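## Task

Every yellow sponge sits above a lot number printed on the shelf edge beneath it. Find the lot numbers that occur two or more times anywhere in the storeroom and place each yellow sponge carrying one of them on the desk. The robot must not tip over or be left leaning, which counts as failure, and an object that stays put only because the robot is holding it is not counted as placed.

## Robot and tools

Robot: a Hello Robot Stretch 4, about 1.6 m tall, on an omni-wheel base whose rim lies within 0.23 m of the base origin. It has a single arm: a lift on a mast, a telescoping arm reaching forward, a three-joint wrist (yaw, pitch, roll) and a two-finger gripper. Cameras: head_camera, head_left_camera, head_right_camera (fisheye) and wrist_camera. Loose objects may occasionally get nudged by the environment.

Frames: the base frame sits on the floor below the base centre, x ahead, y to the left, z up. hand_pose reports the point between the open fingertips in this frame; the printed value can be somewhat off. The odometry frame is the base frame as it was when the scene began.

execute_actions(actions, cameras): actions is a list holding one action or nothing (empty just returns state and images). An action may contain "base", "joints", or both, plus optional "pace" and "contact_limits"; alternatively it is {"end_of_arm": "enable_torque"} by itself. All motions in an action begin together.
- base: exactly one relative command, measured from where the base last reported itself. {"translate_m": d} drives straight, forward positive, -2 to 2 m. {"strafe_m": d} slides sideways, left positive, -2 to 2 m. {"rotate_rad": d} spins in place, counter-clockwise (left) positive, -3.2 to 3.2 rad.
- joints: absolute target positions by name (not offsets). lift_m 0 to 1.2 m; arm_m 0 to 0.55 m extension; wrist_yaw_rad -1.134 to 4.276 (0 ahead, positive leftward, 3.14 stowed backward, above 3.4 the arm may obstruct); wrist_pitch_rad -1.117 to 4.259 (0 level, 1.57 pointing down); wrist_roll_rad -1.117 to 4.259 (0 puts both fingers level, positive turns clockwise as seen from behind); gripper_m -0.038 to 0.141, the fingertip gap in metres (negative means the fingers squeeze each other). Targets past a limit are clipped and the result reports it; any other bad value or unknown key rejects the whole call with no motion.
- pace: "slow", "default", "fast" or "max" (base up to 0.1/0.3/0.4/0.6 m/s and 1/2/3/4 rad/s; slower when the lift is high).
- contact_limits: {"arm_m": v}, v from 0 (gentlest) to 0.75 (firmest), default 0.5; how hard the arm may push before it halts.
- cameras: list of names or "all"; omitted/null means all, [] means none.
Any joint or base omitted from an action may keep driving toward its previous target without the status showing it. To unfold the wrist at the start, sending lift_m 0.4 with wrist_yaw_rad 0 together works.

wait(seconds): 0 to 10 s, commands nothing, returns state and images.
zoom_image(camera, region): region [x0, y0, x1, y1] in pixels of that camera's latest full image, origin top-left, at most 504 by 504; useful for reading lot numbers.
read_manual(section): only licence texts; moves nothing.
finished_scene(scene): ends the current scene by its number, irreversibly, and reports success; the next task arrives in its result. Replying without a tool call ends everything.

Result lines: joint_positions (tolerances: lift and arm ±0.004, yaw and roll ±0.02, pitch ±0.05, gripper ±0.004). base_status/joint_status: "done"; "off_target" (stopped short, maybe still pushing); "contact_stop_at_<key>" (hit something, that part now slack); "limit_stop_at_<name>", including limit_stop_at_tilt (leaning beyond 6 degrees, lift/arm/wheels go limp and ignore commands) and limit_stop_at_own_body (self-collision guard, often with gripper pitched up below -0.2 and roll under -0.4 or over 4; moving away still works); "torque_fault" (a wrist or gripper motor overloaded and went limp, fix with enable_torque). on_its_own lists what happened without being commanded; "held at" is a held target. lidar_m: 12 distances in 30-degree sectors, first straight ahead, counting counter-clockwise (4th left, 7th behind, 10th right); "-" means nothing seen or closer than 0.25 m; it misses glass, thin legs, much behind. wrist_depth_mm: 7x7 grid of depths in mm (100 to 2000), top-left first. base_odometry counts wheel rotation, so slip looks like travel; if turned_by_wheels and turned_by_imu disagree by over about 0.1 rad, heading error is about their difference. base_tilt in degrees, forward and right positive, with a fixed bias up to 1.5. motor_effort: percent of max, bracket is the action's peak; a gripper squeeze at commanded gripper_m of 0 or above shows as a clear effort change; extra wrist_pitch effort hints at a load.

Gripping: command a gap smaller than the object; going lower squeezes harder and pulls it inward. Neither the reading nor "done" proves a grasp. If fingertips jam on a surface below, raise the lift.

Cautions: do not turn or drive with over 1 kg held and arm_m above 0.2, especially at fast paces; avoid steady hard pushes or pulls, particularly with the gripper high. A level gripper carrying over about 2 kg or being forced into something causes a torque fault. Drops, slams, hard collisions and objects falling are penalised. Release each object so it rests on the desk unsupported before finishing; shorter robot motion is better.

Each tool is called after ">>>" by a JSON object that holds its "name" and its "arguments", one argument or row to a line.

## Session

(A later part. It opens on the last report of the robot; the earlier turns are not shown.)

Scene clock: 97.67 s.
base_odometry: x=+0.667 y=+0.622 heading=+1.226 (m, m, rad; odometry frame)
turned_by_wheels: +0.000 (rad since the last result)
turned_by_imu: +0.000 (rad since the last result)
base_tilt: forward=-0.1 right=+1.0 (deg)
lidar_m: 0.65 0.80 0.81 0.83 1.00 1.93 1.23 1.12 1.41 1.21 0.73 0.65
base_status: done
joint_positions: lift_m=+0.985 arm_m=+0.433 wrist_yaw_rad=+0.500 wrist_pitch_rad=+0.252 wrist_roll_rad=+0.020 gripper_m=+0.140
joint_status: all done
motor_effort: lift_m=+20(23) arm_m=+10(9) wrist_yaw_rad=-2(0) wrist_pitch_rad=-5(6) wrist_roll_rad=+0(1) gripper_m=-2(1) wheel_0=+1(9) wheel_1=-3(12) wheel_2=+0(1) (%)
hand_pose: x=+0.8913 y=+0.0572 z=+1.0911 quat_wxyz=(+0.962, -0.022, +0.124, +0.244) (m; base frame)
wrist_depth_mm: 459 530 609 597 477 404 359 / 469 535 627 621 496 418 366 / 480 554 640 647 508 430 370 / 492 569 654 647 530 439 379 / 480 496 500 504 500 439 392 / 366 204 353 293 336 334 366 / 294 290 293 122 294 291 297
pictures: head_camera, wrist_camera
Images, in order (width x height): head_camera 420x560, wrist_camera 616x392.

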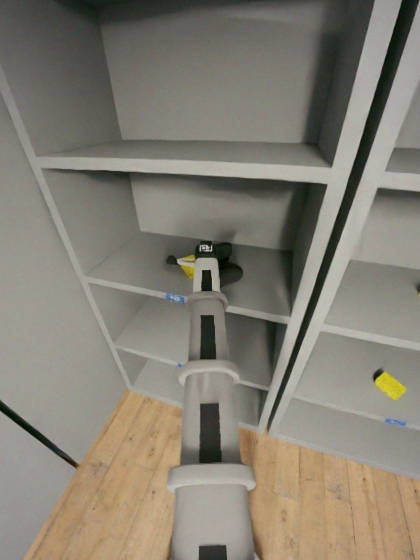

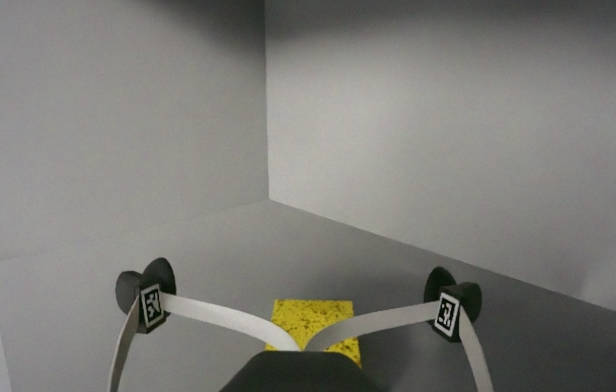

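>>> {"name": "execute_actions", "arguments": {
  "actions": [
    {"joints":{"lift_m":0.926,"arm_m":0.45}}
  ],
  "cameras": ["wrist_camera"]
}}

>>> {"name": "execute_actions", "arguments": {
  "actions": [
    {"joints":{"gripper_m":0.015}}
  ],
  "cameras": ["wrist_camera"]
}}

>>> {"name": "execute_actions", "arguments": {
  "actions": [
    {"joints":{"lift_m":0.97,"arm_m":0.01},"pace":"fast"}
  ],
  "cameras": ["wrist_camera"]
}}

>>> {"name": "execute_actions", "arguments": {
  "actions": [
    {"base":{"translate_m":-1.05},"joints":{"lift_m":0.71,"wrist_yaw_rad":0},"pace":"max"}
  ],
  "cameras": []
}}

Scene clock: 103.03 s.
base_odometry: x=+0.667 y=+0.622 heading=+1.226 (m, m, rad; odometry frame)
turned_by_wheels: +0.000 (rad since the last result)
turned_by_imu: +0.000 (rad since the last result)
base_tilt: forward=-0.2 right=+0.9 (deg)
lidar_m: 0.66 0.81 0.82 0.82 1.00 1.91 1.20 1.15 1.40 1.21 0.74 0.63
base_status: not commanded
joint_positions: lift_m=+0.926 arm_m=+0.448 wrist_yaw_rad=+0.500 wrist_pitch_rad=+0.252 wrist_roll_rad=+0.020 gripper_m=+0.140
joint_status: all done
motor_effort: lift_m=+15(22) arm_m=+10(12) wrist_yaw_rad=+3(0) wrist_pitch_rad=-6(6) wrist_roll_rad=+0(2) gripper_m=+1(1) wheel_0=+1(1) wheel_1=-3(3) wheel_2=+0(0) (%)
hand_pose: x=+0.9063 y=+0.0572 z=+1.0326 quat_wxyz=(+0.962, -0.022, +0.124, +0.244) (m; base frame)
wrist_depth_mm: 452 521 597 574 466 397 345 / 462 535 634 597 484 402 355 / 477 554 647 621 496 415 362 / 477 530 554 559 496 424 370 / 355 359 359 252 362 362 357 / 263 205 241 186 242 240 264 / 212 209 211 122 211 209 217
pictures: wrist_camera
Images, in order (width x height): wrist_camera 616x392.

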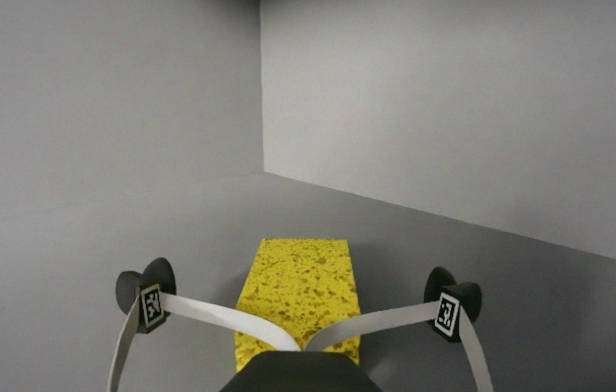

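Scene clock: 105.27 s.
base_odometry: x=+0.667 y=+0.622 heading=+1.226 (m, m, rad; odometry frame)
turned_by_wheels: +0.000 (rad since the last result)
turned_by_imu: +0.000 (rad since the last result)
base_tilt: forward=-0.3 right=+0.9 (deg)
lidar_m: 0.65 0.81 0.81 0.82 1.02 1.91 1.22 1.13 1.40 1.21 0.74 0.64
base_status: not commanded
joint_positions: lift_m=+0.926 arm_m=+0.448 wrist_yaw_rad=+0.500 wrist_pitch_rad=+0.252 wrist_roll_rad=+0.020 gripper_m=+0.015
joint_status: all done
motor_effort: lift_m=+15(14) arm_m=+10(9) wrist_yaw_rad=-1(1) wrist_pitch_rad=-6(5) wrist_roll_rad=-1(1) gripper_m=-16(17) wheel_0=+1(2) wheel_1=-3(3) wheel_2=+0(0) (%)
hand_pose: x=+0.9063 y=+0.0572 z=+1.0326 quat_wxyz=(+0.962, -0.022, +0.124, +0.244) (m; base frame)
wrist_depth_mm: 452 521 603 574 469 394 345 / 462 530 621 585 477 404 353 / 473 539 634 627 496 413 362 / 480 530 549 554 500 424 370 / 357 359 359 243 357 362 357 / 262 265 180 180 186 264 264 / 212 201 202 118 202 200 216
pictures: wrist_camera
Images, in order (width x height): wrist_camera 616x392.

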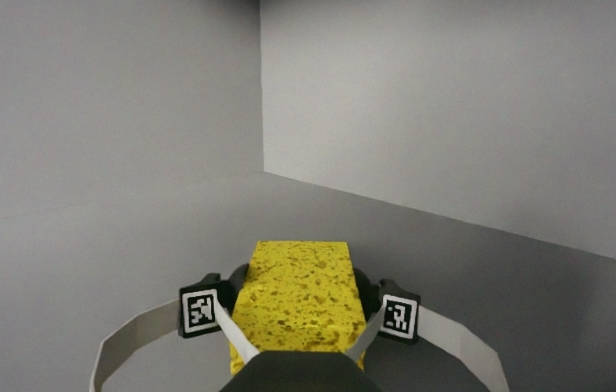

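Scene clock: 107.27 s.
base_odometry: x=+0.667 y=+0.622 heading=+1.226 (m, m, rad; odometry frame)
turned_by_wheels: +0.000 (rad since the last result)
turned_by_imu: +0.000 (rad since the last result)
base_tilt: forward=-0.1 right=+0.9 (deg)
lidar_m: 0.66 0.79 0.82 0.83 1.01 1.89 1.21 1.15 1.40 1.20 0.75 0.64
base_status: not commanded
joint_positions: lift_m=+0.970 arm_m=+0.012 wrist_yaw_rad=+0.500 wrist_pitch_rad=+0.252 wrist_roll_rad=+0.020 gripper_m=+0.015
joint_status: all done
motor_effort: lift_m=+21(22) arm_m=-10(10) wrist_yaw_rad=+1(3) wrist_pitch_rad=-7(5) wrist_roll_rad=+0(1) gripper_m=-16(16) wheel_0=+1(1) wheel_1=-3(3) wheel_2=+0(0) (%)
hand_pose: x=+0.4697 y=+0.0572 z=+1.0760 quat_wxyz=(+0.961, -0.022, +0.124, +0.244) (m; base frame)
wrist_depth_mm: 621 699 759 917 917 768 676 / 627 723 788 931 931 788 691 / 640 741 809 976 960 788 699 / 668 768 820 723 732 732 699 / 676 778 842 244 512 466 466 / 699 759 181 180 186 421 364 / 707 831 946 118 891 842 768
pictures: wrist_camera
Images, in order (width x height): wrist_camera 616x392.

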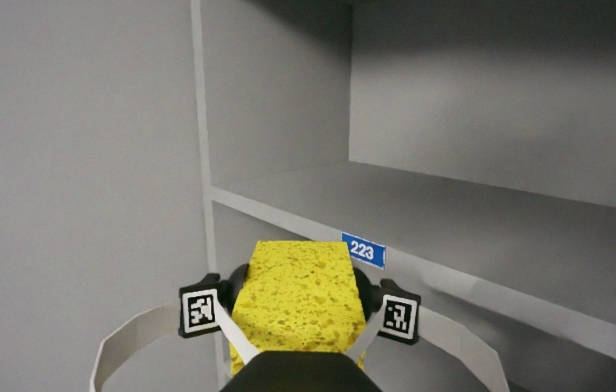

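Scene clock: 111.60 s.
base_odometry: x=+0.312 y=-0.367 heading=+1.226 (m, m, rad; odometry frame)
turned_by_wheels: +0.000 (rad since the last result)
turned_by_imu: +0.005 (rad since the last result)
base_tilt: forward=+0.0 right=+1.0 (deg)
lidar_m: 1.65 1.30 1.15 1.17 1.42 2.59 0.58 0.37 0.31 0.33 1.24 1.65
base_status: done
joint_positions: lift_m=+0.710 arm_m=+0.012 wrist_yaw_rad=+0.000 wrist_pitch_rad=+0.252 wrist_roll_rad=+0.020 gripper_m=+0.015
joint_status: all done
motor_effort: lift_m=+16(18) arm_m=-9(9) wrist_yaw_rad=-1(11) wrist_pitch_rad=-7(7) wrist_roll_rad=+2(0) gripper_m=-16(15) wheel_0=-2(8) wheel_1=+0(8) wheel_2=-1(12) (%)
hand_pose: x=+0.4619 y=-0.0873 z=+0.8164 quat_wxyz=(+0.992, +0.010, +0.126, -0.001) (m; base frame)
wrist_depth_mm: 1138 1430 1863 1756 1618 1499 1430 / 1160 1499 1863 1808 1430 1576 1464 / 1160 1537 - 1863 1708 1661 1576 / 1160 1499 1921 1863 1464 1661 1499 / 1229 1537 1921 245 1808 1756 1618 / 1229 1430 181 179 186 1499 1499 / 1205 1229 1255 118 1229 1229 1308
pictures: none
No camera images: the call's "cameras" was empty. Leave "cameras" out to get every camera's image.

>>> {"name": "execute_actions", "arguments": {
  "actions": [
    {"base":{"rotate_rad":2.72},"pace":"max"}
  ],
  "cameras": []
}}

>>> {"name": "execute_actions", "arguments": {
  "actions": [
    {"base":{"translate_m":0.55},"joints":{"lift_m":0.72},"pace":"max"}
  ],
  "cameras": []
}}

>>> {"name": "execute_actions", "arguments": {
  "actions": [
    {"base":{"rotate_rad":1.2},"joints":{"arm_m":0.22},"pace":"fast"}
  ],
  "cameras": ["head_camera"]
}}

Scene clock: 118.37 s.
base_odometry: x=+0.312 y=-0.367 heading=-2.337 (m, m, rad; odometry frame)
turned_by_wheels: +2.720 (rad since the last result)
turned_by_imu: +2.761 (rad since the last result)
base_tilt: forward=-0.1 right=+1.1 (deg)
lidar_m: 2.55 0.51 0.35 0.32 0.35 1.43 1.65 1.68 1.24 1.15 1.16 1.53
base_status: done
joint_positions: lift_m=+0.710 arm_m=+0.012 wrist_yaw_rad=+0.000 wrist_pitch_rad=+0.252 wrist_roll_rad=+0.020 gripper_m=+0.015
joint_status: not commanded
motor_effort: lift_m=+16(16) arm_m=-10(9) wrist_yaw_rad=-4(1) wrist_pitch_rad=-5(6) wrist_roll_rad=+1(2) gripper_m=-18(16) wheel_0=+1(9) wheel_1=+0(6) wheel_2=-1(10) (%)
hand_pose: x=+0.4620 y=-0.0874 z=+0.8164 quat_wxyz=(+0.992, +0.010, +0.126, -0.001) (m; base frame)
wrist_depth_mm: - - - - - - - / - - - - - - 1366 / - - - - - - 1336 / 842 - - - - - 1336 / 1756 - - 245 - - 1336 / 1537 1576 180 180 186 1661 1397 / 1160 1229 1229 117 1281 1229 1255
pictures: none
No camera images: the call's "cameras" was empty. Leave "cameras" out to get every camera's image.

Scene clock: 121.07 s.
base_odometry: x=-0.069 y=-0.763 heading=-2.337 (m, m, rad; odometry frame)
turned_by_wheels: +0.000 (rad since the last result)
turned_by_imu: -0.002 (rad since the last result)
base_tilt: forward=-0.1 right=+1.0 (deg)
lidar_m: 2.02 0.58 0.38 0.35 0.36 0.48 2.21 1.74 1.19 1.09 1.12 1.46
base_status: done
joint_positions: lift_m=+0.720 arm_m=+0.012 wrist_yaw_rad=+0.000 wrist_pitch_rad=+0.252 wrist_roll_rad=+0.020 gripper_m=+0.015
joint_status: all done
motor_effort: lift_m=+20(24) arm_m=-9(10) wrist_yaw_rad=-4(1) wrist_pitch_rad=-6(5) wrist_roll_rad=+2(3) gripper_m=-16(17) wheel_0=+0(7) wheel_1=+1(7) wheel_2=+3(12) (%)
hand_pose: x=+0.4619 y=-0.0874 z=+0.8261 quat_wxyz=(+0.992, +0.010, +0.126, -0.001) (m; base frame)
wrist_depth_mm: 1537 1618 1661 1661 1708 1756 1808 / 1618 1618 1661 1708 1808 1863 1921 / 1708 1756 1808 1808 1808 1863 1921 / 1808 1756 1863 1863 1921 - - / 1756 1921 1921 244 - - - / 1618 1576 182 180 186 1708 1618 / 1308 1255 1229 118 1281 1255 1366
pictures: none
No camera images: the call's "cameras" was empty. Leave "cameras" out to get every camera's image.

Scene clock: 122.77 s.
base_odometry: x=-0.069 y=-0.763 heading=-1.137 (m, m, rad; odometry frame)
turned_by_wheels: +1.200 (rad since the last result)
turned_by_imu: +1.218 (rad since the last result)
base_tilt: forward=-0.2 right=+1.0 (deg)
lidar_m: 0.39 0.36 0.41 0.57 2.20 1.50 1.14 1.11 1.17 2.10 2.03 0.48
base_status: done
joint_positions: lift_m=+0.720 arm_m=+0.218 wrist_yaw_rad=+0.000 wrist_pitch_rad=+0.252 wrist_roll_rad=+0.020 gripper_m=+0.015
joint_status: all done
motor_effort: lift_m=+20(20) arm_m=+9(12) wrist_yaw_rad=-2(1) wrist_pitch_rad=-5(6) wrist_roll_rad=+1(1) gripper_m=-19(18) wheel_0=-1(9) wheel_1=+0(7) wheel_2=+0(10) (%)
hand_pose: x=+0.6686 y=-0.0873 z=+0.8261 quat_wxyz=(+0.992, +0.010, +0.126, -0.001) (m; base frame)
wrist_depth_mm: 603 661 723 788 904 1025 1182 / 627 683 750 820 931 1098 1229 / 640 707 788 866 991 1118 1336 / 654 707 759 798 798 1182 1397 / 508 504 512 245 521 517 521 / 377 379 180 180 186 382 382 / 304 286 290 118 290 289 306
pictures: head_camera
Images, in order (width x height): head_camera 420x560.

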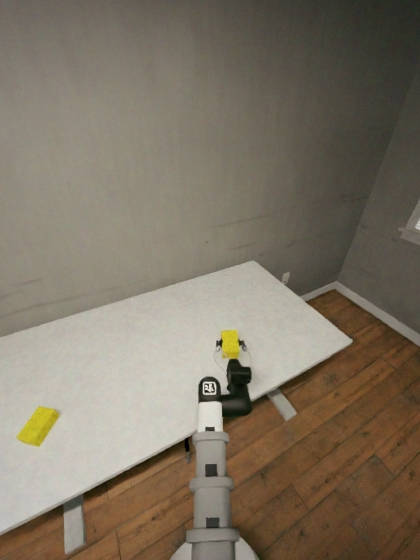

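>>> {"name": "execute_actions", "arguments": {
  "actions": [
    {"joints":{"lift_m":0.658}}
  ],
  "cameras": []
}}

>>> {"name": "execute_actions", "arguments": {
  "actions": [
    {"joints":{"gripper_m":0.11}}
  ],
  "cameras": []
}}

>>> {"name": "execute_actions", "arguments": {
  "actions": [
    {"joints":{"arm_m":0.01,"lift_m":0.72,"gripper_m":0.14},"pace":"max"}
  ],
  "cameras": ["wrist_camera"]
}}

>>> {"name": "execute_actions", "arguments": {
  "actions": [
    {"base":{"rotate_rad":-1.71},"joints":{"wrist_pitch_rad":0},"pace":"max"}
  ],
  "cameras": ["head_camera"]
}}

>>> {"name": "execute_actions", "arguments": {
  "actions": [
    {"base":{"translate_m":1.7},"joints":{"lift_m":0.45},"pace":"max"}
  ],
  "cameras": []
}}

>>> {"name": "execute_actions", "arguments": {
  "actions": [
    {"base":{"rotate_rad":-0.97},"pace":"max"}
  ]
}}

Scene clock: 132.23 s.
base_odometry: x=-0.069 y=-0.763 heading=-1.137 (m, m, rad; odometry frame)
turned_by_wheels: +0.000 (rad since the last result)
turned_by_imu: +0.000 (rad since the last result)
base_tilt: forward=-0.1 right=+1.0 (deg)
lidar_m: 0.38 0.34 0.38 0.57 2.19 1.51 1.13 1.10 1.17 2.10 2.00 0.52
base_status: not commanded
joint_positions: lift_m=+0.658 arm_m=+0.218 wrist_yaw_rad=+0.000 wrist_pitch_rad=+0.252 wrist_roll_rad=+0.020 gripper_m=+0.015
joint_status: all done
motor_effort: lift_m=+14(19) arm_m=+9(9) wrist_yaw_rad=-2(2) wrist_pitch_rad=-4(6) wrist_roll_rad=+1(1) gripper_m=-16(18) wheel_0=+0(0) wheel_1=+1(1) wheel_2=+0(0) (%)
hand_pose: x=+0.6686 y=-0.0873 z=+0.7645 quat_wxyz=(+0.992, +0.010, +0.126, -0.001) (m; base frame)
wrist_depth_mm: 615 661 723 798 904 1025 1182 / 627 683 750 842 931 1078 1281 / 647 707 778 842 960 1138 1308 / 559 564 564 569 564 569 1308 / 359 364 366 244 368 370 366 / 267 268 180 179 186 271 271 / 216 205 206 118 207 204 223
pictures: none
No camera images: the call's "cameras" was empty. Leave "cameras" out to get every camera's image.

Scene clock: 134.00 s.
base_odometry: x=-0.069 y=-0.763 heading=-1.137 (m, m, rad; odometry frame)
turned_by_wheels: +0.000 (rad since the last result)
turned_by_imu: +0.000 (rad since the last result)
base_tilt: forward=-0.1 right=+1.0 (deg)
lidar_m: 0.39 0.36 0.37 0.57 2.20 1.53 1.14 1.10 1.17 2.09 2.01 0.52
base_status: not commanded
joint_positions: lift_m=+0.658 arm_m=+0.218 wrist_yaw_rad=+0.000 wrist_pitch_rad=+0.252 wrist_roll_rad=+0.020 gripper_m=+0.110
joint_status: all done
motor_effort: lift_m=+15(15) arm_m=+10(10) wrist_yaw_rad=-3(4) wrist_pitch_rad=-5(6) wrist_roll_rad=+2(0) gripper_m=-3(15) wheel_0=+0(0) wheel_1=+1(1) wheel_2=+0(0) (%)
hand_pose: x=+0.6686 y=-0.0873 z=+0.7645 quat_wxyz=(+0.992, +0.010, +0.126, -0.001) (m; base frame)
wrist_depth_mm: 603 661 723 809 904 1025 1205 / 621 691 750 842 946 1078 1308 / 640 691 788 854 976 1138 1308 / 564 564 569 564 569 580 1308 / 364 366 368 260 368 366 370 / 267 255 195 192 200 271 270 / 216 213 215 123 215 207 222
pictures: none
No camera images: the call's "cameras" was empty. Leave "cameras" out to get every camera's image.

Scene clock: 135.37 s.
base_odometry: x=-0.069 y=-0.763 heading=-1.137 (m, m, rad; odometry frame)
turned_by_wheels: +0.000 (rad since the last result)
turned_by_imu: +0.000 (rad since the last result)
base_tilt: forward=-0.1 right=+1.0 (deg)
lidar_m: 0.37 0.35 0.39 0.59 2.21 1.50 1.14 1.10 1.18 2.12 2.00 0.50
base_status: not commanded
joint_positions: lift_m=+0.720 arm_m=+0.012 wrist_yaw_rad=+0.000 wrist_pitch_rad=+0.252 wrist_roll_rad=+0.020 gripper_m=+0.140
joint_status: all done
motor_effort: lift_m=+19(19) arm_m=-9(12) wrist_yaw_rad=-1(4) wrist_pitch_rad=-5(5) wrist_roll_rad=+1(2) gripper_m=+3(1) wheel_0=+0(1) wheel_1=+1(1) wheel_2=+0(0) (%)
hand_pose: x=+0.4619 y=-0.0875 z=+0.8261 quat_wxyz=(+0.992, +0.010, +0.126, -0.001) (m; base frame)
wrist_depth_mm: 750 820 891 991 1098 1281 1430 / 768 831 904 1025 1138 1336 1537 / 798 878 960 1060 1205 1397 1618 / 788 788 788 798 820 809 1576 / 512 512 521 459 521 525 521 / 377 206 366 384 347 347 404 / 303 301 304 121 306 327 1308
pictures: wrist_camera
Images, in order (width x height): wrist_camera 616x392.

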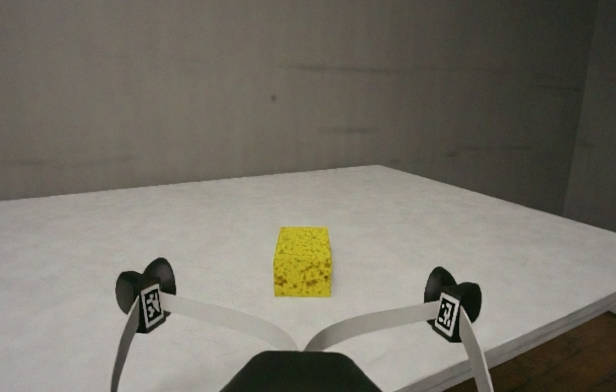

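Scene clock: 137.33 s.
base_odometry: x=-0.069 y=-0.763 heading=-2.846 (m, m, rad; odometry frame)
turned_by_wheels: -1.710 (rad since the last result)
turned_by_imu: -1.735 (rad since the last result)
base_tilt: forward=-0.2 right=+0.9 (deg)
lidar_m: 1.50 2.01 0.56 0.39 0.36 0.37 0.49 2.19 1.73 1.19 1.09 1.14
base_status: done
joint_positions: lift_m=+0.720 arm_m=+0.012 wrist_yaw_rad=+0.000 wrist_pitch_rad=+0.002 wrist_roll_rad=+0.020 gripper_m=+0.140
joint_status: all done
motor_effort: lift_m=+19(20) arm_m=-9(9) wrist_yaw_rad=+0(0) wrist_pitch_rad=-8(10) wrist_roll_rad=+2(1) gripper_m=+0(1) wheel_0=+3(7) wheel_1=+1(7) wheel_2=+2(10) (%)
hand_pose: x=+0.4711 y=-0.0874 z=+0.8974 quat_wxyz=(+1.000, +0.010, +0.001, +0.000) (m; base frame)
wrist_depth_mm: 1499 1756 - - 1182 931 809 / 1576 1756 - - 1182 946 809 / 1576 1661 - - 1205 946 788 / 1537 1708 - - 1205 946 820 / 1576 1708 - - 1182 931 809 / 1499 205 1863 - 1138 891 820 / 1576 1808 1863 122 1182 931 809
pictures: head_camera
Images, in order (width x height): head_camera 420x560.

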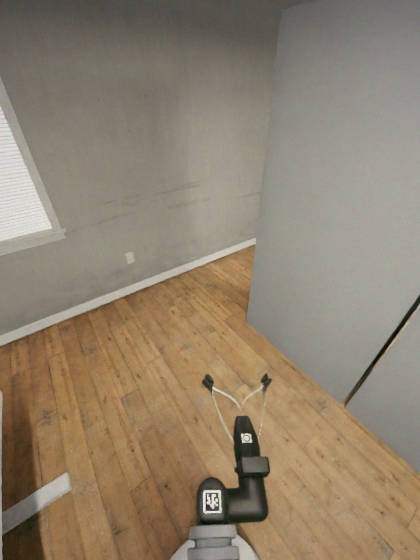

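Scene clock: 142.63 s.
base_odometry: x=-1.696 y=-1.258 heading=-2.846 (m, m, rad; odometry frame)
turned_by_wheels: +0.000 (rad since the last result)
turned_by_imu: -0.007 (rad since the last result)
base_tilt: forward=-0.2 right=+1.0 (deg)
lidar_m: 0.70 0.65 0.68 0.91 2.04 1.41 1.79 0.98 0.37 0.42 1.61 1.03
base_status: done
joint_positions: lift_m=+0.450 arm_m=+0.012 wrist_yaw_rad=+0.000 wrist_pitch_rad=+0.002 wrist_roll_rad=+0.020 gripper_m=+0.140
joint_status: all done
motor_effort: lift_m=+16(21) arm_m=-9(9) wrist_yaw_rad=-1(1) wrist_pitch_rad=-5(5) wrist_roll_rad=+2(1) gripper_m=+2(1) wheel_0=+0(7) wheel_1=+1(6) wheel_2=+1(13) (%)
hand_pose: x=+0.4711 y=-0.0874 z=+0.6277 quat_wxyz=(+1.000, +0.010, +0.001, +0.000) (m; base frame)
wrist_depth_mm: 424 477 549 640 759 946 1160 / 427 480 544 647 759 960 1205 / 427 480 549 634 778 960 1182 / 436 477 549 640 778 960 1182 / 430 473 554 640 759 976 1182 / 430 206 535 634 707 976 1205 / 427 484 539 121 788 946 1229
pictures: none
No camera images: the call's "cameras" was empty. Leave "cameras" out to get every camera's image.

Scene clock: 144.00 s.
base_odometry: x=-1.696 y=-1.258 heading=+2.467 (m, m, rad; odometry frame)
turned_by_wheels: -0.970 (rad since the last result)
turned_by_imu: -0.984 (rad since the last result)
base_tilt: forward=-0.2 right=+1.0 (deg)
lidar_m: 1.62 0.96 0.68 0.66 0.70 0.95 2.01 1.41 1.87 0.65 0.37 0.46
base_status: done
joint_positions: lift_m=+0.450 arm_m=+0.012 wrist_yaw_rad=+0.000 wrist_pitch_rad=+0.002 wrist_roll_rad=+0.020 gripper_m=+0.140
joint_status: not commanded
motor_effort: lift_m=+16(16) arm_m=-9(9) wrist_yaw_rad=+0(1) wrist_pitch_rad=-5(6) wrist_roll_rad=+0(1) gripper_m=-1(0) wheel_0=+0(7) wheel_1=+0(15) wheel_2=-1(10) (%)
hand_pose: x=+0.4711 y=-0.0874 z=+0.6277 quat_wxyz=(+1.000, +0.010, +0.001, +0.000) (m; base frame)
wrist_depth_mm: 1118 1308 1366 1397 1397 1397 368 / 1078 1366 1366 1366 1366 1336 370 / 1098 1336 1336 1397 1366 1366 368 / 1118 1366 1366 1397 1366 1397 373 / 1138 1366 1366 1366 1366 1397 373 / 1078 205 1366 1397 1397 1397 370 / 1098 1308 1366 122 1430 1397 368
pictures: head_camera, head_left_camera, head_right_camera, wrist_camera
Images, in order (width x height): head_camera 420x560, head_left_camera 420x672, head_right_camera 420x672, wrist_camera 616x392.

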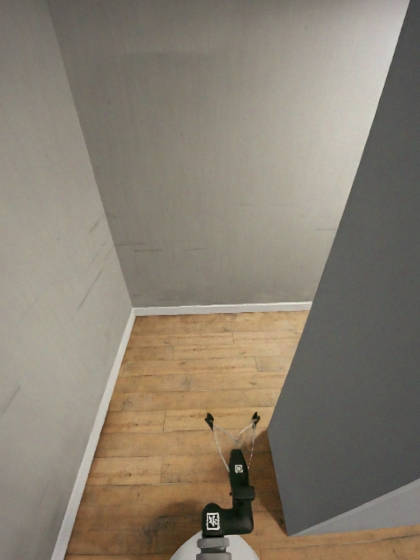

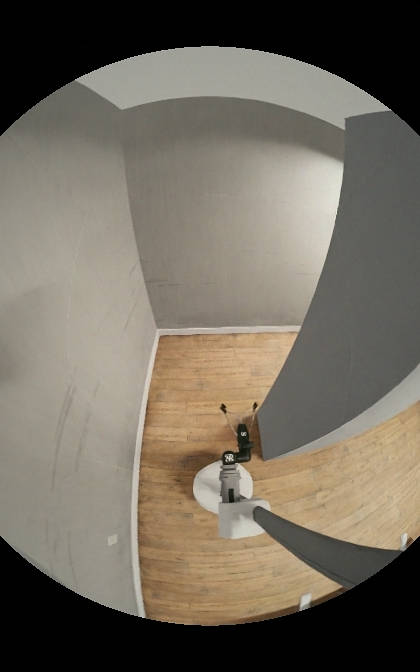

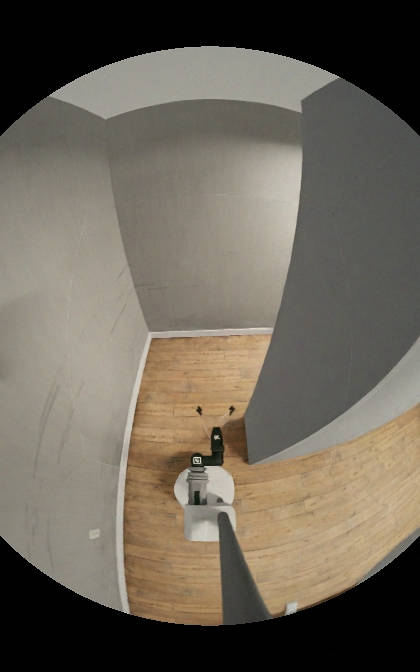

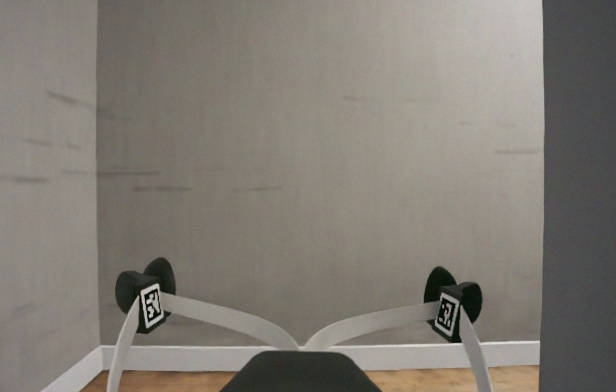

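>>> {"name": "execute_actions", "arguments": {
  "actions": [
    {"base":{"translate_m":1.05},"pace":"max"}
  ],
  "cameras": []
}}

>>> {"name": "execute_actions", "arguments": {
  "actions": [
    {"base":{"rotate_rad":-1.3},"pace":"max"}
  ],
  "cameras": ["head_camera"]
}}

>>> {"name": "execute_actions", "arguments": {
  "actions": [
    {"base":{"translate_m":0.85},"joints":{"wrist_yaw_rad":-0.6},"pace":"fast"}
  ],
  "cameras": ["head_right_camera"]
}}

>>> {"name": "execute_actions", "arguments": {
  "actions": [
    {"base":{"rotate_rad":-1.8},"joints":{"wrist_yaw_rad":0},"pace":"fast"}
  ]
}}

Scene clock: 152.70 s.
base_odometry: x=-2.516 y=-0.602 heading=+2.467 (m, m, rad; odometry frame)
turned_by_wheels: +0.000 (rad since the last result)
turned_by_imu: -0.004 (rad since the last result)
base_tilt: forward=-0.1 right=+0.9 (deg)
lidar_m: 0.55 0.60 0.70 0.66 0.69 0.93 2.60 0.52 0.57 1.53 0.84 0.60
base_status: done
joint_positions: lift_m=+0.450 arm_m=+0.012 wrist_yaw_rad=+0.000 wrist_pitch_rad=+0.002 wrist_roll_rad=+0.020 gripper_m=+0.140
joint_status: not commanded
motor_effort: lift_m=+17(16) arm_m=-9(9) wrist_yaw_rad=-1(0) wrist_pitch_rad=-7(6) wrist_roll_rad=+1(1) gripper_m=+1(2) wheel_0=-1(9) wheel_1=+1(10) wheel_2=+2(15) (%)
hand_pose: x=+0.4711 y=-0.0874 z=+0.6277 quat_wxyz=(+1.000, +0.010, +0.001, +0.000) (m; base frame)
wrist_depth_mm: 340 342 342 345 343 347 349 / 343 342 343 347 347 349 351 / 342 342 342 347 349 347 351 / 340 343 345 347 351 351 351 / 340 345 345 351 353 353 353 / 343 204 345 349 349 355 355 / 345 345 349 122 355 353 357
pictures: none
No camera images: the call's "cameras" was empty. Leave "cameras" out to get every camera's image.

Scene clock: 154.23 s.
base_odometry: x=-2.516 y=-0.602 heading=+1.167 (m, m, rad; odometry frame)
turned_by_wheels: -1.300 (rad since the last result)
turned_by_imu: -1.319 (rad since the last result)
base_tilt: forward=-0.1 right=+1.0 (deg)
lidar_m: 1.19 0.66 0.57 0.57 0.67 0.66 0.68 0.78 1.35 0.66 0.51 0.81
base_status: done
joint_positions: lift_m=+0.450 arm_m=+0.012 wrist_yaw_rad=+0.000 wrist_pitch_rad=+0.002 wrist_roll_rad=+0.020 gripper_m=+0.140
joint_status: not commanded
motor_effort: lift_m=+16(16) arm_m=-9(9) wrist_yaw_rad=-2(0) wrist_pitch_rad=-7(8) wrist_roll_rad=+0(1) gripper_m=+1(1) wheel_0=+1(9) wheel_1=-2(13) wheel_2=+0(10) (%)
hand_pose: x=+0.4711 y=-0.0874 z=+0.6277 quat_wxyz=(+1.000, +0.010, +0.001, +0.000) (m; base frame)
wrist_depth_mm: 661 866 1281 - - 1708 1537 / 654 866 1281 - - - 1025 / 654 854 1281 - - - 1397 / 661 866 1281 - - - 1661 / 661 831 1308 - - 1708 1042 / 654 205 1118 1921 1808 1537 1576 / 654 878 1205 122 1397 1336 917
pictures: head_camera
Images, in order (width x height): head_camera 420x560.

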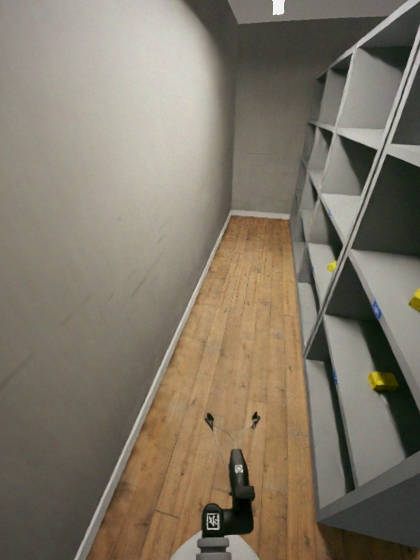

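Scene clock: 157.63 s.
base_odometry: x=-2.182 y=+0.180 heading=+1.167 (m, m, rad; odometry frame)
turned_by_wheels: +0.000 (rad since the last result)
turned_by_imu: -0.003 (rad since the last result)
base_tilt: forward=-0.1 right=+1.0 (deg)
lidar_m: 0.78 0.42 0.36 0.35 0.43 0.75 1.50 0.72 0.61 0.61 0.71 1.25
base_status: done
joint_positions: lift_m=+0.450 arm_m=+0.012 wrist_yaw_rad=-0.600 wrist_pitch_rad=+0.002 wrist_roll_rad=+0.020 gripper_m=+0.140
joint_status: all done
motor_effort: lift_m=+16(16) arm_m=-9(9) wrist_yaw_rad=-5(9) wrist_pitch_rad=-5(6) wrist_roll_rad=+1(1) gripper_m=+0(1) wheel_0=+0(7) wheel_1=+2(9) wheel_2=+2(12) (%)
hand_pose: x=+0.3714 y=-0.2350 z=+0.6277 quat_wxyz=(+0.955, +0.010, -0.002, -0.295) (m; base frame)
wrist_depth_mm: 1336 - - 1921 1308 809 634 / 1366 - - - 1255 960 960 / 1430 - - - 1308 1255 1008 / 1430 - - - 1308 1281 1025 / 1397 - - - 1255 866 866 / 1397 206 1983 1921 1255 691 991 / 1255 1430 1430 122 1255 1205 1025
pictures: head_right_camera
Images, in order (width x height): head_right_camera 420x672.

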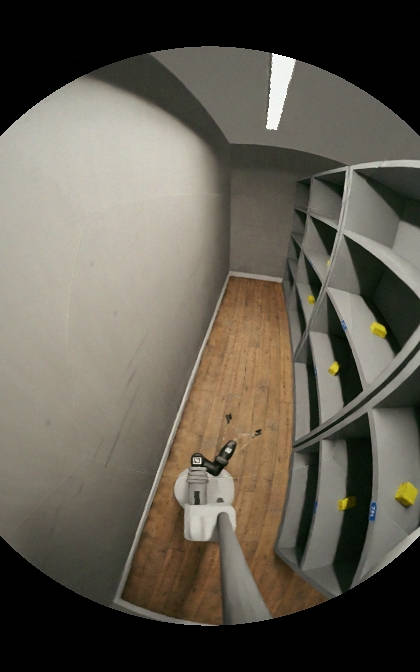

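Scene clock: 159.47 s.
base_odometry: x=-2.182 y=+0.180 heading=-0.633 (m, m, rad; odometry frame)
turned_by_wheels: -1.800 (rad since the last result)
turned_by_imu: -1.826 (rad since the last result)
base_tilt: forward=-0.1 right=+1.0 (deg)
lidar_m: 0.60 0.64 0.90 1.38 0.54 0.37 0.36 0.37 0.52 1.49 1.54 0.63
base_status: done
joint_positions: lift_m=+0.450 arm_m=+0.012 wrist_yaw_rad=+0.000 wrist_pitch_rad=+0.002 wrist_roll_rad=+0.020 gripper_m=+0.140
joint_status: all done
motor_effort: lift_m=+16(16) arm_m=-9(9) wrist_yaw_rad=+0(6) wrist_pitch_rad=-7(6) wrist_roll_rad=+1(1) gripper_m=+0(1) wheel_0=+0(9) wheel_1=+2(8) wheel_2=+2(9) (%)
hand_pose: x=+0.4710 y=-0.0874 z=+0.6277 quat_wxyz=(+1.000, +0.010, +0.001, +0.000) (m; base frame)
wrist_depth_mm: 609 627 621 634 640 627 530 / 647 831 831 820 820 778 539 / 654 831 820 831 842 788 544 / 661 842 842 820 831 788 544 / 640 831 854 820 842 732 544 / 455 204 430 469 394 382 455 / 484 389 842 122 842 384 480
pictures: head_camera, head_left_camera, head_right_camera, wrist_camera
Images, in order (width x height): head_camera 420x560, head_left_camera 420x672, head_right_camera 420x672, wrist_camera 616x392.

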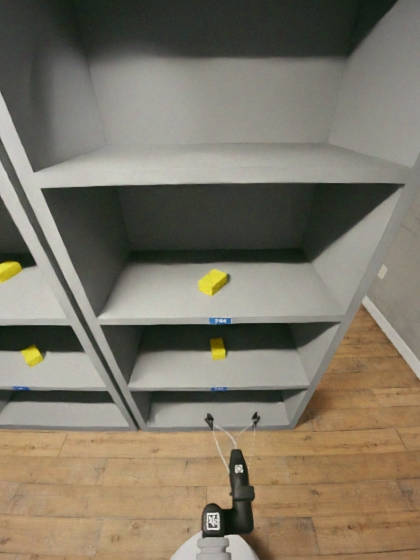

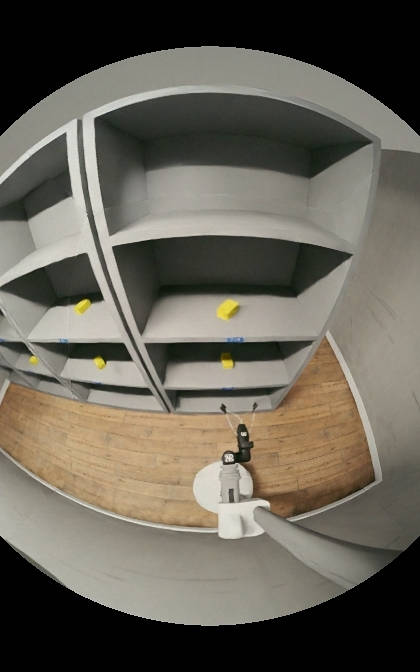

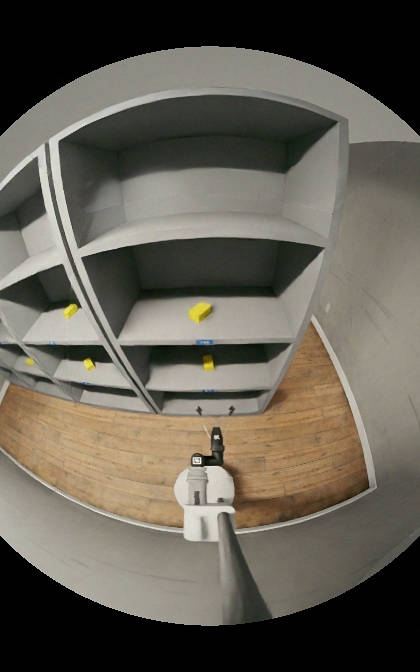

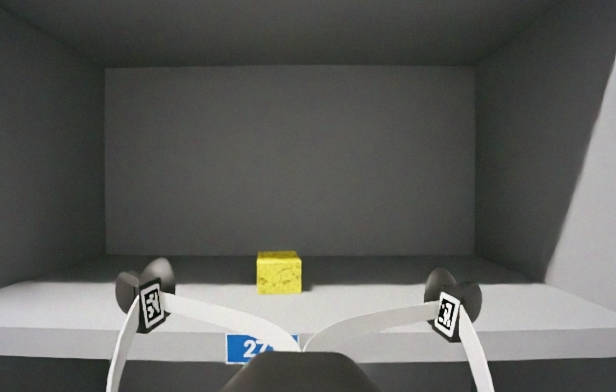

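>>> {"name": "zoom_image", "arguments": {
  "camera": "head_camera",
  "region": [180,305,260,400]
}}

>>> {"name": "execute_actions", "arguments": {
  "actions": [
    {"joints":{"wrist_pitch_rad":0.25},"pace":"fast"}
  ],
  "cameras": ["wrist_camera"]
}}

>>> {"name": "execute_actions", "arguments": {
  "actions": [
    {"base":{"strafe_m":0.95},"pace":"max"}
  ],
  "cameras": ["wrist_camera","head_camera"]
}}

>>> {"name": "zoom_image", "arguments": {
  "camera": "head_camera",
  "region": [150,290,290,360]
}}

>>> {"name": "execute_actions", "arguments": {
  "actions": [
    {"base":{"strafe_m":0.95},"pace":"max"}
  ]
}}

>>> {"name": "zoom_image", "arguments": {
  "camera": "head_camera",
  "region": [150,290,290,360]
}}

Region (180, 305, 260, 400) of head_camera's 420x560 image, scaled by 5.305, with more detail than that image has; it fills the left 424 columns of this view, and the rest is white.

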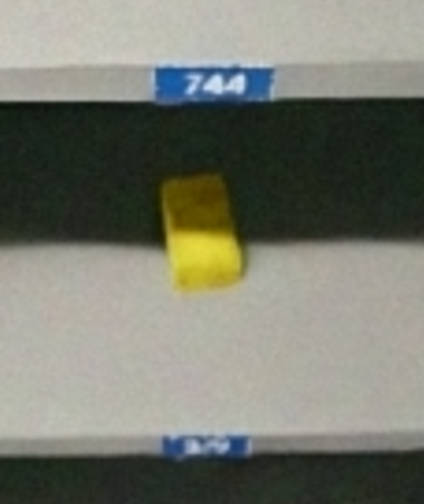

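Scene clock: 169.13 s.
base_odometry: x=-2.182 y=+0.180 heading=-0.633 (m, m, rad; odometry frame)
turned_by_wheels: +0.000 (rad since the last result)
turned_by_imu: +0.000 (rad since the last result)
base_tilt: forward=-0.1 right=+1.0 (deg)
lidar_m: 0.60 0.63 0.89 1.38 0.50 0.37 0.34 0.39 0.52 1.48 1.56 0.64
base_status: not commanded
joint_positions: lift_m=+0.450 arm_m=+0.012 wrist_yaw_rad=+0.000 wrist_pitch_rad=+0.252 wrist_roll_rad=+0.020 gripper_m=+0.140
joint_status: all done
motor_effort: lift_m=+16(16) arm_m=-9(9) wrist_yaw_rad=-1(0) wrist_pitch_rad=-4(4) wrist_roll_rad=+2(1) gripper_m=+0(2) wheel_0=+0(0) wheel_1=+2(2) wheel_2=+2(2) (%)
hand_pose: x=+0.4619 y=-0.0874 z=+0.5565 quat_wxyz=(+0.992, +0.010, +0.126, -0.001) (m; base frame)
wrist_depth_mm: 647 759 768 768 759 750 539 / 647 788 798 788 798 759 535 / 654 809 820 798 809 750 539 / 492 492 492 492 500 496 492 / 591 399 891 904 891 647 488 / 654 205 904 931 904 634 530 / 654 778 831 122 842 723 535
pictures: wrist_camera
Images, in order (width x height): wrist_camera 616x392.

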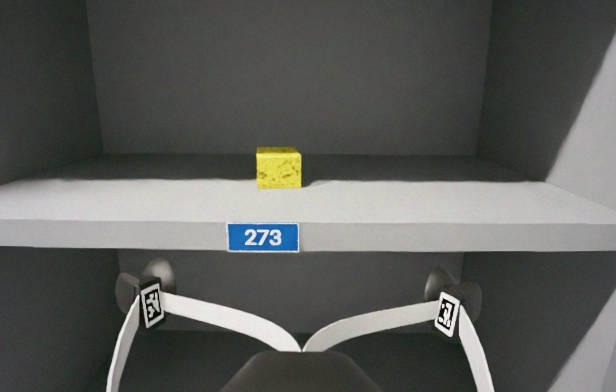

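Scene clock: 172.27 s.
base_odometry: x=-1.620 y=+0.946 heading=-0.633 (m, m, rad; odometry frame)
turned_by_wheels: +0.000 (rad since the last result)
turned_by_imu: +0.001 (rad since the last result)
base_tilt: forward=-0.1 right=+0.9 (deg)
lidar_m: 0.63 0.67 0.95 1.29 0.49 0.36 0.33 0.36 0.49 1.49 0.90 0.66
base_status: done
joint_positions: lift_m=+0.450 arm_m=+0.012 wrist_yaw_rad=+0.000 wrist_pitch_rad=+0.252 wrist_roll_rad=+0.020 gripper_m=+0.140
joint_status: not commanded
motor_effort: lift_m=+16(17) arm_m=-9(9) wrist_yaw_rad=-2(0) wrist_pitch_rad=-5(6) wrist_roll_rad=+2(1) gripper_m=-1(0) wheel_0=+1(12) wheel_1=-2(10) wheel_2=+1(1) (%)
hand_pose: x=+0.4619 y=-0.0874 z=+0.5564 quat_wxyz=(+0.992, +0.010, +0.126, -0.001) (m; base frame)
wrist_depth_mm: 627 768 788 778 778 778 554 / 627 809 798 809 809 798 554 / 634 831 820 842 831 750 559 / 484 492 492 496 492 492 496 / 615 424 904 904 904 661 500 / 634 205 946 931 931 661 554 / 634 788 820 122 831 732 544
pictures: head_camera, wrist_camera
Images, in order (width x height): head_camera 420x560, wrist_camera 616x392.

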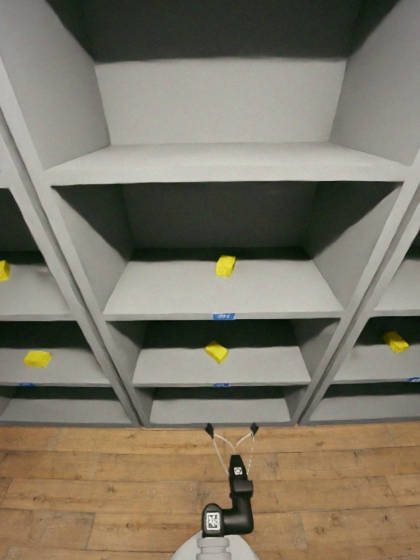

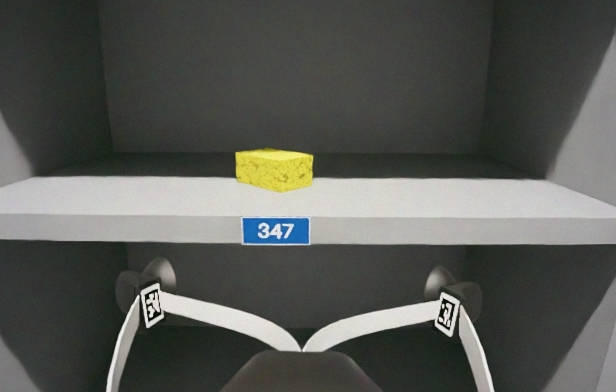

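Region (150, 290, 290, 360) of head_camera's 420x560 image, scaled by 3.600, with more detail than that image has.

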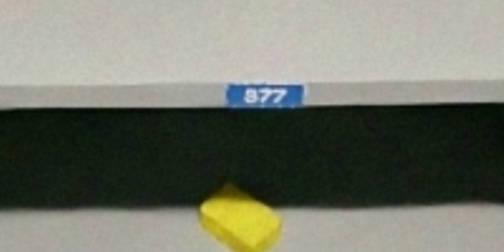

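Scene clock: 175.40 s.
base_odometry: x=-1.058 y=+1.712 heading=-0.633 (m, m, rad; odometry frame)
turned_by_wheels: +0.000 (rad since the last result)
turned_by_imu: +0.001 (rad since the last result)
base_tilt: forward=-0.1 right=+0.9 (deg)
lidar_m: 0.65 0.69 0.95 1.20 0.47 0.33 0.30 0.35 0.48 1.42 0.91 0.67
base_status: done
joint_positions: lift_m=+0.450 arm_m=+0.012 wrist_yaw_rad=+0.000 wrist_pitch_rad=+0.252 wrist_roll_rad=+0.020 gripper_m=+0.140
joint_status: not commanded
motor_effort: lift_m=+16(16) arm_m=-9(9) wrist_yaw_rad=-1(1) wrist_pitch_rad=-6(5) wrist_roll_rad=+2(1) gripper_m=+1(1) wheel_0=+2(14) wheel_1=-3(12) wheel_2=+1(0) (%)
hand_pose: x=+0.4619 y=-0.0874 z=+0.5564 quat_wxyz=(+0.992, +0.010, +0.126, -0.001) (m; base frame)
wrist_depth_mm: 609 788 798 798 788 778 569 / 615 820 831 831 831 798 580 / 621 842 866 854 854 768 574 / 488 492 492 492 492 500 500 / 609 798 931 917 931 768 554 / 621 205 960 946 931 668 564 / 615 798 842 122 831 759 564
pictures: head_camera, head_left_camera, head_right_camera, wrist_camera
Images, in order (width x height): head_camera 420x560, head_left_camera 420x672, head_right_camera 420x672, wrist_camera 616x392.

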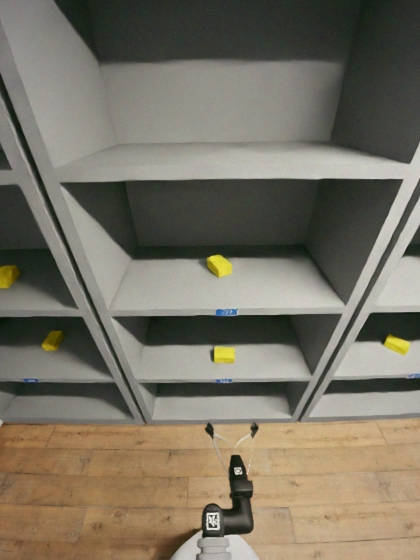

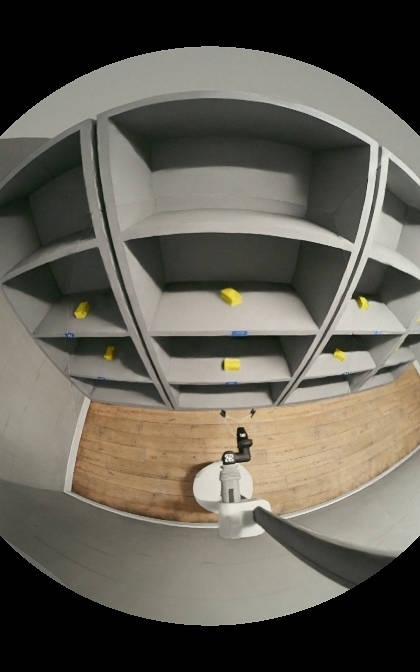

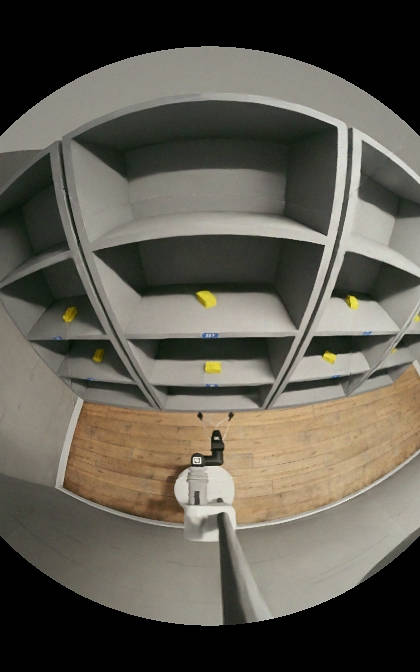

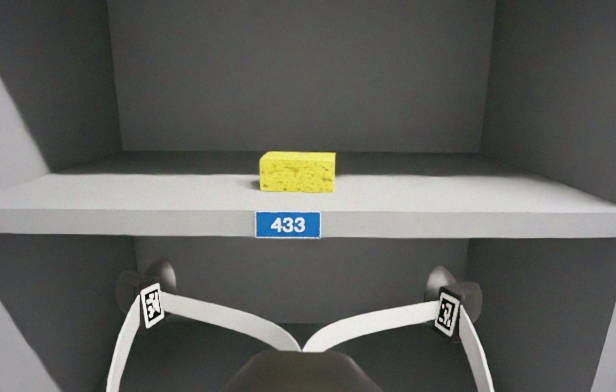

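Region (150, 290, 290, 360) of head_camera's 420x560 image, scaled by 3.600, with more detail than that image has.

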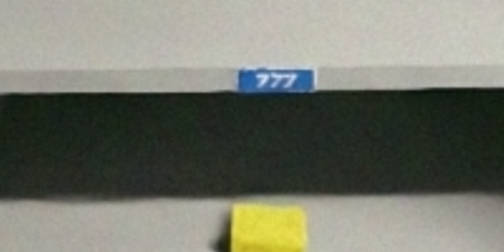

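>>> {"name": "execute_actions", "arguments": {
  "actions": [
    {"base":{"strafe_m":0.85},"pace":"max"}
  ],
  "cameras": ["wrist_camera","head_camera"]
}}

>>> {"name": "zoom_image", "arguments": {
  "camera": "head_camera",
  "region": [160,280,260,340]
}}

Scene clock: 181.33 s.
base_odometry: x=-0.556 y=+2.398 heading=-0.633 (m, m, rad; odometry frame)
turned_by_wheels: +0.000 (rad since the last result)
turned_by_imu: +0.001 (rad since the last result)
base_tilt: forward=-0.2 right=+0.9 (deg)
lidar_m: 0.65 0.69 0.49 0.48 0.43 0.31 0.30 0.33 0.44 1.35 0.94 0.68
base_status: done
joint_positions: lift_m=+0.450 arm_m=+0.012 wrist_yaw_rad=+0.000 wrist_pitch_rad=+0.252 wrist_roll_rad=+0.020 gripper_m=+0.140
joint_status: not commanded
motor_effort: lift_m=+16(16) arm_m=-9(9) wrist_yaw_rad=-1(0) wrist_pitch_rad=-4(5) wrist_roll_rad=+1(1) gripper_m=+1(2) wheel_0=+2(13) wheel_1=+0(12) wheel_2=+1(0) (%)
hand_pose: x=+0.4619 y=-0.0874 z=+0.5564 quat_wxyz=(+0.992, +0.010, +0.126, -0.001) (m; base frame)
wrist_depth_mm: 723 809 809 798 809 640 449 / 732 842 842 842 831 647 445 / 732 866 866 866 878 654 449 / 488 492 488 492 500 496 445 / 741 931 960 931 946 603 469 / 732 205 960 960 946 525 484 / 741 831 831 122 842 603 508
pictures: head_camera, wrist_camera
Images, in order (width x height): head_camera 420x560, wrist_camera 616x392.

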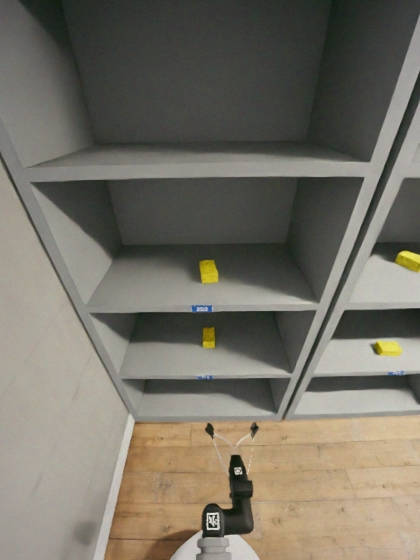

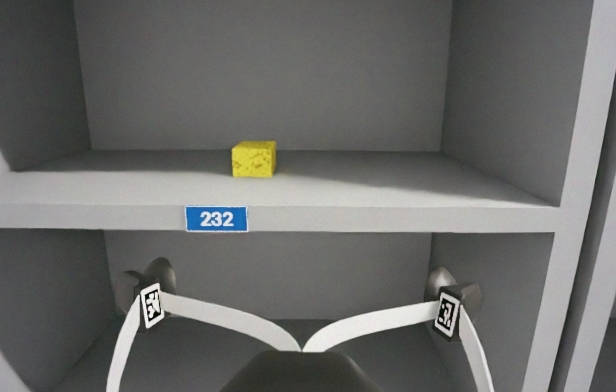

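Region (160, 280, 260, 340) of head_camera's 420x560 image, scaled by 5.040, with more detail than that image has; it fills the top 302 rows of this view, and the rest is white.

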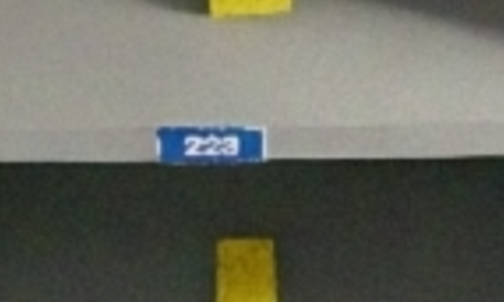

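Another 223. The rest (274, 372, 744, 273, 377, 347, 777, 433, 232) are unique.

>>> {"name": "execute_actions", "arguments": {
  "actions": [
    {"base":{"strafe_m":0.09},"joints":{"lift_m":0.935,"arm_m":0.1},"pace":"max"}
  ],
  "cameras": ["wrist_camera"]
}}

>>> {"name": "execute_actions", "arguments": {
  "actions": [
    {"joints":{"arm_m":0.33},"pace":"fast"}
  ],
  "cameras": ["wrist_camera"]
}}

Scene clock: 186.67 s.
base_odometry: x=-0.502 y=+2.470 heading=-0.632 (m, m, rad; odometry frame)
turned_by_wheels: +0.000 (rad since the last result)
turned_by_imu: +0.001 (rad since the last result)
base_tilt: forward=-0.2 right=+1.0 (deg)
lidar_m: 0.66 0.54 0.41 0.38 0.41 0.31 0.29 0.30 0.45 1.35 0.96 0.71
base_status: done
joint_positions: lift_m=+0.935 arm_m=+0.098 wrist_yaw_rad=+0.000 wrist_pitch_rad=+0.252 wrist_roll_rad=+0.020 gripper_m=+0.140
joint_status: all done
motor_effort: lift_m=+20(24) arm_m=+9(11) wrist_yaw_rad=-3(1) wrist_pitch_rad=-5(6) wrist_roll_rad=+1(1) gripper_m=+2(1) wheel_0=+2(12) wheel_1=+0(12) wheel_2=+1(0) (%)
hand_pose: x=+0.5486 y=-0.0874 z=+1.0411 quat_wxyz=(+0.992, +0.010, +0.126, -0.001) (m; base frame)
wrist_depth_mm: 603 732 750 732 723 732 574 / 609 768 759 750 759 750 574 / 615 798 788 798 798 788 591 / 559 591 591 496 597 597 535 / 387 379 384 384 384 387 384 / 615 206 891 891 891 683 580 / 609 798 866 122 854 768 574
pictures: wrist_camera
Images, in order (width x height): wrist_camera 616x392.

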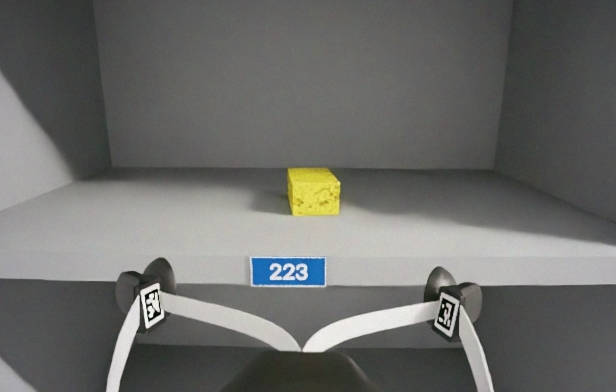

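Scene clock: 188.20 s.
base_odometry: x=-0.502 y=+2.470 heading=-0.632 (m, m, rad; odometry frame)
turned_by_wheels: +0.000 (rad since the last result)
turned_by_imu: +0.000 (rad since the last result)
base_tilt: forward=+0.0 right=+1.0 (deg)
lidar_m: 0.67 0.58 0.40 0.39 0.42 0.32 0.29 0.32 0.45 1.32 0.92 0.69
base_status: not commanded
joint_positions: lift_m=+0.935 arm_m=+0.328 wrist_yaw_rad=+0.000 wrist_pitch_rad=+0.252 wrist_roll_rad=+0.020 gripper_m=+0.140
joint_status: all done
motor_effort: lift_m=+20(20) arm_m=+10(11) wrist_yaw_rad=-4(0) wrist_pitch_rad=-5(5) wrist_roll_rad=+0(3) gripper_m=+1(0) wheel_0=+2(2) wheel_1=+0(0) wheel_2=+1(1) (%)
hand_pose: x=+0.7786 y=-0.0874 z=+1.0411 quat_wxyz=(+0.992, +0.010, +0.126, -0.001) (m; base frame)
wrist_depth_mm: 530 525 525 525 521 521 521 / 539 549 544 544 539 539 539 / 564 569 574 569 559 564 559 / 554 585 585 585 580 580 539 / 375 379 379 272 384 384 384 / 279 206 268 271 256 256 282 / 224 220 224 121 224 221 230
pictures: wrist_camera
Images, in order (width x height): wrist_camera 616x392.

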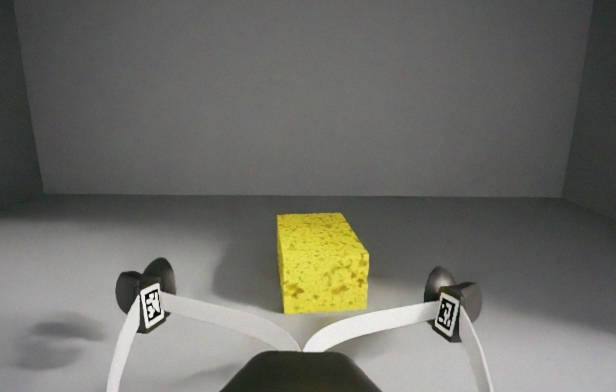

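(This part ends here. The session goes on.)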